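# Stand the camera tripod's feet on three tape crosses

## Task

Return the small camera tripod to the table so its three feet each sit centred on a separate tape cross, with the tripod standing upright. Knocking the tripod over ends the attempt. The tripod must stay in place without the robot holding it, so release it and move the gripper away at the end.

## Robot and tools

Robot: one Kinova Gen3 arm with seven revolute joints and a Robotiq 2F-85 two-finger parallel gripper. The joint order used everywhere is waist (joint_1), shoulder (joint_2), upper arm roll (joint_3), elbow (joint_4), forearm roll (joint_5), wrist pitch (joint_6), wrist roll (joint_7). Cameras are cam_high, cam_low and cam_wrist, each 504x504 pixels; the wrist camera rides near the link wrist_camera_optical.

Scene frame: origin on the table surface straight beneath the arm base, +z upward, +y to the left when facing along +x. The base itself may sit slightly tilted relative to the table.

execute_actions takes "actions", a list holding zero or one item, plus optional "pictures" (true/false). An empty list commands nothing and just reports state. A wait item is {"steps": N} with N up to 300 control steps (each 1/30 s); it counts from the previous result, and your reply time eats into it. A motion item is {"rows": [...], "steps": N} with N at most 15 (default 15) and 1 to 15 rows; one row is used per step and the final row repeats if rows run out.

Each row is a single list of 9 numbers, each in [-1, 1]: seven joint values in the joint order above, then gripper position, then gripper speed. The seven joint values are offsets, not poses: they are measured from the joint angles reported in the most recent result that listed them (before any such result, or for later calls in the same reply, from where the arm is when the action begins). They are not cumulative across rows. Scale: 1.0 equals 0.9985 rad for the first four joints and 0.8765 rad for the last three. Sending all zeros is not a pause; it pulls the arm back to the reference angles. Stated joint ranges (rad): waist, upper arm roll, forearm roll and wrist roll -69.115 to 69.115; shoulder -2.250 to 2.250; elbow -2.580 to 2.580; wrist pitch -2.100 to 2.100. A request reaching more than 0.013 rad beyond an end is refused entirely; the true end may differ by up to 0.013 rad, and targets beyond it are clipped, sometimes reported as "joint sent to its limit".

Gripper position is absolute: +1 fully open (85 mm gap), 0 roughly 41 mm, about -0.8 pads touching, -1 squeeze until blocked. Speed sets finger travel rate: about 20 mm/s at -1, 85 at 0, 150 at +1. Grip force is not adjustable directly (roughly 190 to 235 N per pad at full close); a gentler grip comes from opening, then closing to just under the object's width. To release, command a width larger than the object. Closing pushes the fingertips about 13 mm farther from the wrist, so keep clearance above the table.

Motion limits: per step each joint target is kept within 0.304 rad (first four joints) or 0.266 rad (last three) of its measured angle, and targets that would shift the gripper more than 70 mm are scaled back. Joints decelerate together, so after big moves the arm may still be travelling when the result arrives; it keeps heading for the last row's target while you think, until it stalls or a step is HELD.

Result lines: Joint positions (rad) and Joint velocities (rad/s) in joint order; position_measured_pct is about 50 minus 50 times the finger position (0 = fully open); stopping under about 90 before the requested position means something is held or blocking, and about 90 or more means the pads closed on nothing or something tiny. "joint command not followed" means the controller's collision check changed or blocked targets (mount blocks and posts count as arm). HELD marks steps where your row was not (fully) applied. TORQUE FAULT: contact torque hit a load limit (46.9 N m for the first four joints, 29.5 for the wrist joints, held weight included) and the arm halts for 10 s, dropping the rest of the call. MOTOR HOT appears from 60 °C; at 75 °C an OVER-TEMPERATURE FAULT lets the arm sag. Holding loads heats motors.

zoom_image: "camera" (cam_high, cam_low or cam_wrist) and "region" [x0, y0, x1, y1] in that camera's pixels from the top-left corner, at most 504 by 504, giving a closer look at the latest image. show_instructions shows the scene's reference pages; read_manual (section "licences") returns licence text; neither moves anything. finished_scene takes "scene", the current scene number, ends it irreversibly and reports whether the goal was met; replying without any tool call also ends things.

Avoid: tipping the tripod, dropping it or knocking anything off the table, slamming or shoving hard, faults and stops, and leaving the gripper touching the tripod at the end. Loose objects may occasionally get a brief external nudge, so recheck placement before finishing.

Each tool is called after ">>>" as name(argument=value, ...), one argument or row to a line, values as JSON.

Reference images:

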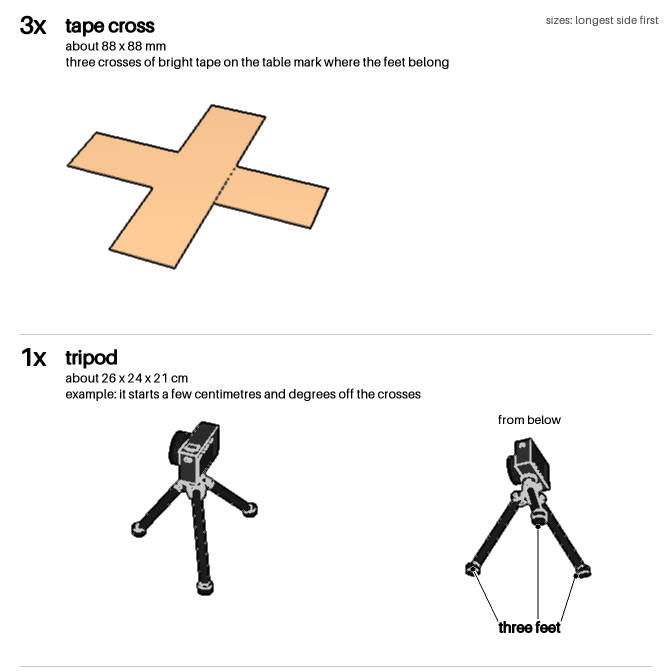

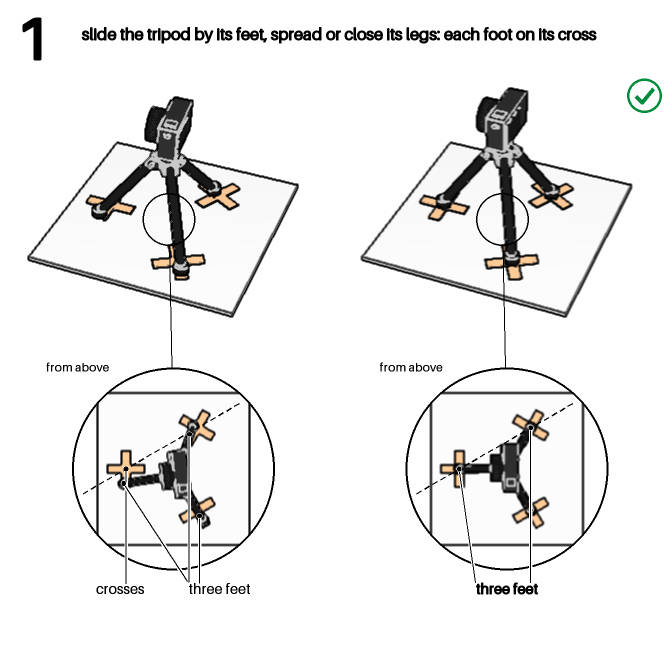

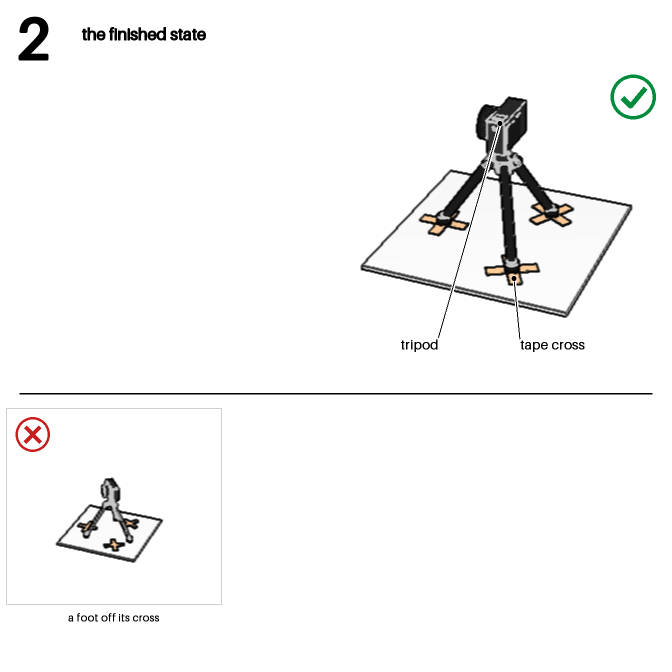

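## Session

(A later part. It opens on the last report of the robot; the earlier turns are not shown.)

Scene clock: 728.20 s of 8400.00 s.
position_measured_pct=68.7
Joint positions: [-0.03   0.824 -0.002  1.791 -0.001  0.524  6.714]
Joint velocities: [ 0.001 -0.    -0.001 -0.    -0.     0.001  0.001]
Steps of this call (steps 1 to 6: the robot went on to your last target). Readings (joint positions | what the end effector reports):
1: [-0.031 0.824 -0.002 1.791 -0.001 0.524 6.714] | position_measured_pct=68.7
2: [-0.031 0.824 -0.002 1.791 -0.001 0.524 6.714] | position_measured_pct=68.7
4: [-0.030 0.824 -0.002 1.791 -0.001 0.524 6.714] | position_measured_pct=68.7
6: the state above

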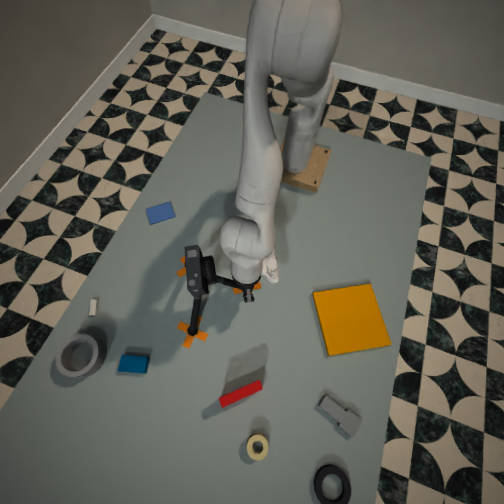

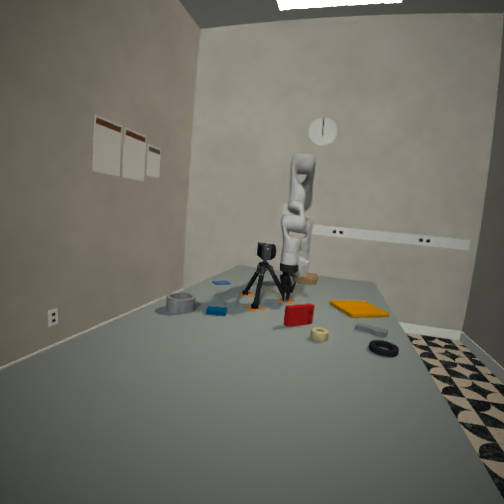

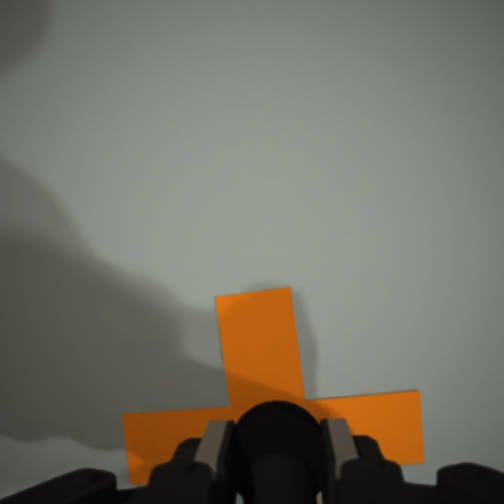

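>>> execute_actions(
  actions=[
    {"rows": [[0,0,0,0,0,0,0,0.2,-0.5]], "steps": 13},
  ],
  pictures=false,
)

>>> execute_actions(
  actions=[
    {"rows": [[0,-0.1693,0.002,-0.0371,0.001,0.2385,0,0.2,0]], "steps": 14},
  ],
  pictures=false,
)

>>> execute_actions(
  actions=[
    {"rows": [[0,-0.2705,0,-0.5515,0,0.9369,-1.0,0.2,0]], "steps": 15},
  ],
  pictures=false,
)

>>> execute_actions(
  actions=[
    {"steps": 20},
  ],
  pictures=false,
)

Scene clock: 732.53 s of 8400.00 s.
position_measured_pct=50.0
Joint positions: [-0.03   0.824 -0.002  1.791 -0.001  0.524  6.714]
Joint velocities: [ 0.001 -0.001 -0.002  0.001 -0.     0.001 -0.001]
Steps of this call (steps 1 to 15: the robot went on to your last target; steps 16 to 90: nothing new was sent; then 0.90 s passed at rest; steps 91 to 103: all 13 steps of this action). Readings (joint positions | what the end effector reports):
91: [-0.031 0.824 -0.002 1.791 -0.001 0.524 6.714] | position_measured_pct=68.7
92: [-0.032 0.824 -0.002 1.791 -0.001 0.524 6.714] | position_measured_pct=68.7
94: [-0.031 0.824 -0.003 1.791 -0.001 0.524 6.714] | position_measured_pct=65.9
98: [-0.031 0.824 -0.002 1.791 -0.001 0.524 6.714] | position_measured_pct=59.1
103: the state above

Scene clock: 733.00 s of 8400.00 s.
position_measured_pct=40.1
Joint positions: [-0.03   0.659 -0.     1.754 -0.     0.733  6.714]
Joint velocities: [-0.    -0.03   0.001  0.003 -0.     0.004  0.   ]
Steps of this call (steps 1 to 14: all 14 steps of this action). Readings (joint positions | what the end effector reports):
1: [-0.030 0.823 -0.002 1.791 -0.001 0.525 6.714] | position_measured_pct=48.0
2: [-0.030 0.818 -0.002 1.790 -0.001 0.530 6.714] | position_measured_pct=46.0
4: [-0.030 0.790 -0.002 1.785 -0.001 0.562 6.714] | position_measured_pct=42.1
8: [-0.030 0.693 -0.001 1.762 -0.000 0.683 6.714] | position_measured_pct=40.1
14: the state above

Scene clock: 733.50 s of 8400.00 s.
position_measured_pct=40.1
Joint positions: [-0.03   0.472 -0.     1.442 -0.     1.007  6.44 ]
Joint velocities: [ 0.    -0.298 -0.    -0.873  0.     0.808 -0.811]
Steps of this call (steps 1 to 15: all 15 steps of this action). Readings (joint positions | what the end effector reports):
1: [-0.030 0.657 -0.000 1.753 -0.000 0.734 6.713] | position_measured_pct=40.1
2: [-0.030 0.652 -0.000 1.749 -0.000 0.738 6.710] | position_measured_pct=40.1
4: [-0.030 0.628 -0.000 1.725 -0.000 0.761 6.688] | position_measured_pct=40.1
8: [-0.030 0.558 -0.000 1.631 -0.000 0.842 6.606] | position_measured_pct=40.1
15: the state above

Scene clock: 734.17 s of 8400.00 s.
position_measured_pct=40.1
Joint positions: [-0.03   0.388 -0.     1.203 -0.     1.554  5.837]
Joint velocities: [-0.     0.001 -0.001 -0.003 -0.     0.002 -0.   ]
Steps of this call (steps 1 to 20: the robot went on to your last target). Readings (joint positions | what the end effector reports):
1: [-0.030 0.462 -0.000 1.412 -0.000 1.036 6.412] | position_measured_pct=40.1
2: [-0.030 0.452 -0.000 1.383 -0.000 1.069 6.379] | position_measured_pct=40.1
4: [-0.030 0.432 -0.000 1.325 -0.000 1.146 6.301] | position_measured_pct=40.1
8: [-0.030 0.406 -0.000 1.253 -0.000 1.308 6.139] | position_measured_pct=40.1
20: the state above

>>> execute_actions(
  actions=[
    {"rows": [[0.1693,-0.003,0,0,0,0,-1.0,0.2,0]], "steps": 15},
  ],
  pictures=false,
)

>>> execute_actions(
  actions=[
    {"steps": 16},
  ],
  pictures=false,
)

>>> execute_actions(
  actions=[
    {"rows": [[0,0,0,0,0,0,-0.125,0.2,0]], "steps": 12},
  ],
)

Scene clock: 737.10 s of 8400.00 s.
position_measured_pct=40.1
Joint positions: [0.124 0.386 0.    1.203 0.    1.554 5.352]
Joint velocities: [ 0.095 -0.001 -0.004  0.001 -0.001 -0.    -1.215]
From where the robot then was, a joint's target lay farther than a number of 1.0 reaches, so one or more steps of this call were cut to that.
Steps of this call (steps 1 to 30: the robot went on to your last target; steps 31 to 73: nothing new was sent; steps 74 to 88: all 15 steps of this action). Readings (joint positions | what the end effector reports):
74: [-0.029 0.388 -0.000 1.203 -0.000 1.554 5.837] | position_measured_pct=40.1
75: [-0.023 0.388 -0.001 1.203 -0.001 1.554 5.830] | position_measured_pct=40.1
77: [0.006 0.388 -0.003 1.203 -0.001 1.554 5.791] | position_measured_pct=40.1
81: [0.076 0.387 0.001 1.203 0.001 1.554 5.637] | position_measured_pct=40.1
88: the state above

Scene clock: 737.63 s of 8400.00 s.
position_measured_pct=40.1
Joint positions: [ 0.139  0.385 -0.     1.203 -0.     1.554  4.961]
Joint velocities: [ 0.002 -0.     0.001 -0.     0.    -0.     0.   ]
Steps of this call (steps 1 to 16: the robot went on to your last target). Readings (joint positions | what the end effector reports):
1: [0.127 0.385 0.000 1.203 0.000 1.554 5.312] | position_measured_pct=40.1
2: [0.129 0.385 0.000 1.203 0.000 1.554 5.271] | position_measured_pct=40.1
4: [0.133 0.385 0.000 1.203 0.000 1.554 5.190] | position_measured_pct=40.1
8: [0.137 0.385 0.000 1.203 -0.000 1.554 5.028] | position_measured_pct=40.1
16: the state above

Scene clock: 738.03 s of 8400.00 s.
position_measured_pct=40.1
Joint positions: [ 0.139  0.385 -0.     1.203 -0.     1.554  4.851]
Joint velocities: [ 0.001 -0.     0.001 -0.    -0.    -0.002  0.001]
Steps of this call (steps 1 to 12: all 12 steps of this action). Readings (joint positions | what the end effector reports):
1: [0.139 0.385 -0.000 1.203 -0.000 1.554 4.960] | position_measured_pct=40.1
2: [0.139 0.385 -0.000 1.203 -0.000 1.554 4.952] | position_measured_pct=40.1
4: [0.139 0.385 -0.000 1.203 -0.000 1.554 4.905] | position_measured_pct=40.1
8: [0.139 0.385 0.000 1.203 -0.000 1.554 4.851] | position_measured_pct=40.1
12: the state above

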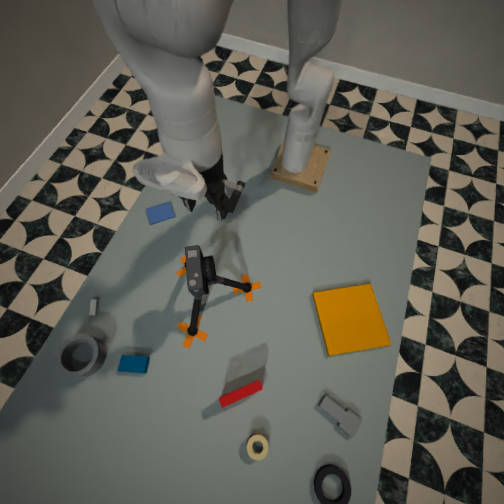

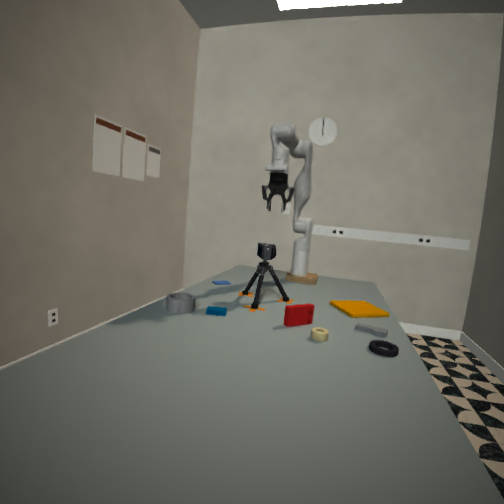

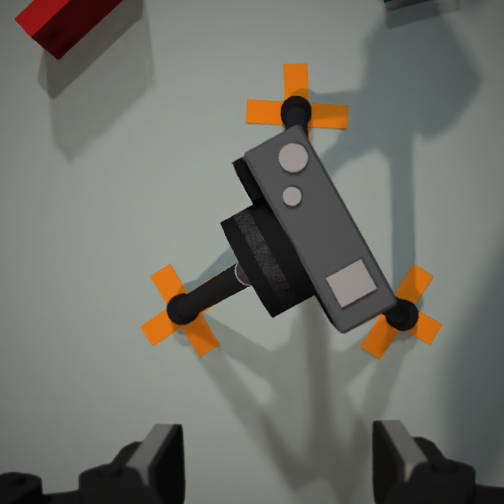

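>>> zoom_image(
  camera="cam_wrist",
  region=[340, 250, 460, 370],
)

>>> zoom_image(
  camera="cam_wrist",
  region=[125, 250, 245, 370],
)

>>> zoom_image(
  camera="cam_wrist",
  region=[237, 55, 357, 175],
)

Region (340, 250, 460, 370) of cam_wrist's 504x504 image, scaled by 4.200.

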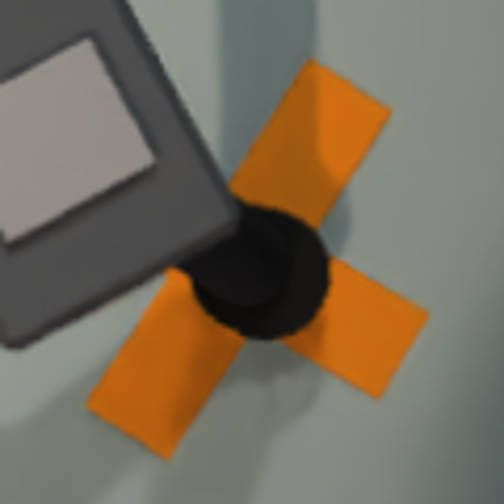

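Region (125, 250, 245, 370) of cam_wrist's 504x504 image, scaled by 4.200.

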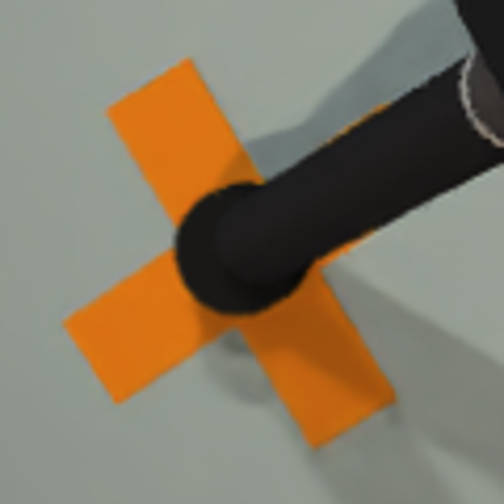

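Region (237, 55, 357, 175) of cam_wrist's 504x504 image, scaled by 4.200.

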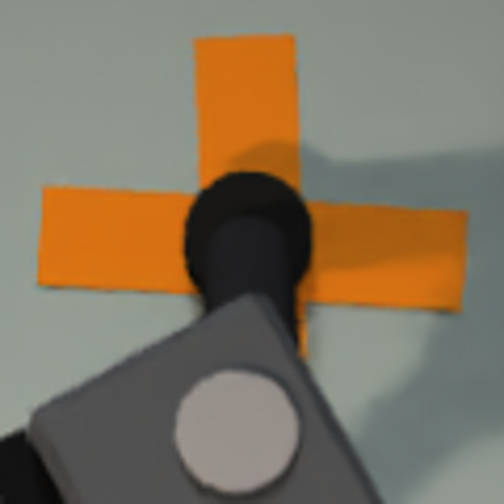

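>>> execute_actions(
  actions=[
    {"rows": [[-0.5,-0.1,0,0,0,0,0,0.2,0]], "steps": 15},
  ],
  pictures=false,
)

>>> execute_actions(
  actions=[
    {"steps": 15},
  ],
)

Scene clock: 745.67 s of 8400.00 s.
position_measured_pct=40.1
Joint positions: [-0.222  0.308  0.     1.203  0.     1.554  4.851]
Joint velocities: [-0.925 -0.145 -0.003 -0.    -0.002  0.    -0.   ]
Steps of this call (steps 1 to 15: the robot went on to your last target; steps 16 to 90: nothing new was sent; then 4.13 s passed at rest; steps 91 to 105: all 15 steps of this action). Readings (joint positions | what the end effector reports):
91: [0.138 0.385 0.000 1.203 0.000 1.554 4.851] | position_measured_pct=40.1
92: [0.132 0.383 0.001 1.204 0.001 1.554 4.851] | position_measured_pct=40.1
94: [0.103 0.374 0.003 1.204 0.001 1.554 4.851] | position_measured_pct=40.1
98: [-0.008 0.344 0.001 1.203 0.000 1.554 4.851] | position_measured_pct=40.1
105: the state above

Scene clock: 746.17 s of 8400.00 s.
position_measured_pct=40.1
Joint positions: [-0.359  0.286 -0.     1.203 -0.     1.554  4.851]
Joint velocities: [-0.01  -0.001 -0.001  0.     0.    -0.001 -0.   ]
Steps of this call (steps 1 to 15: the robot went on to your last target). Readings (joint positions | what the end effector reports):
1: [-0.253 0.303 0.000 1.203 0.000 1.554 4.851] | position_measured_pct=40.1
2: [-0.281 0.298 -0.000 1.203 -0.000 1.554 4.851] | position_measured_pct=40.1
4: [-0.325 0.291 -0.002 1.203 -0.001 1.554 4.851] | position_measured_pct=40.1
8: [-0.352 0.287 -0.002 1.203 -0.001 1.554 4.851] | position_measured_pct=40.1
15: the state above

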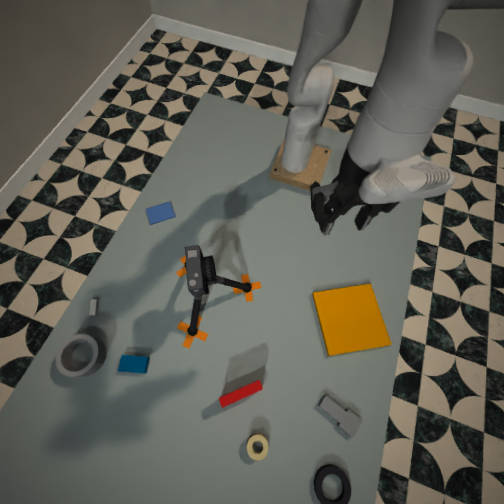

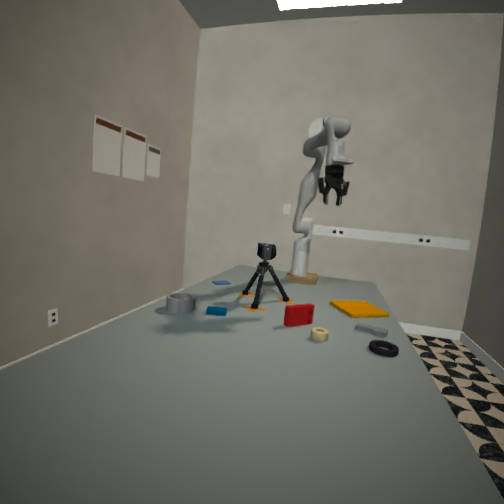

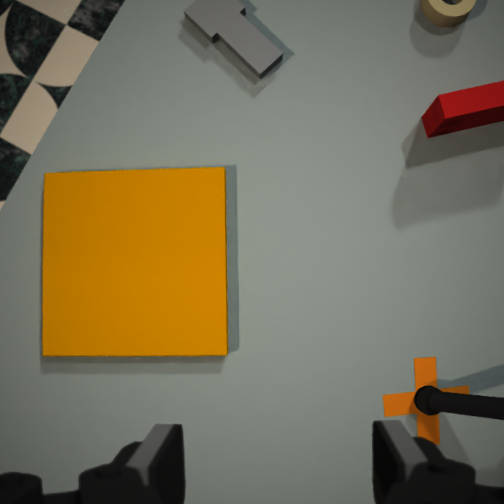

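>>> finished_scene(
  scene=1,
)

The scene is finished: the task was done.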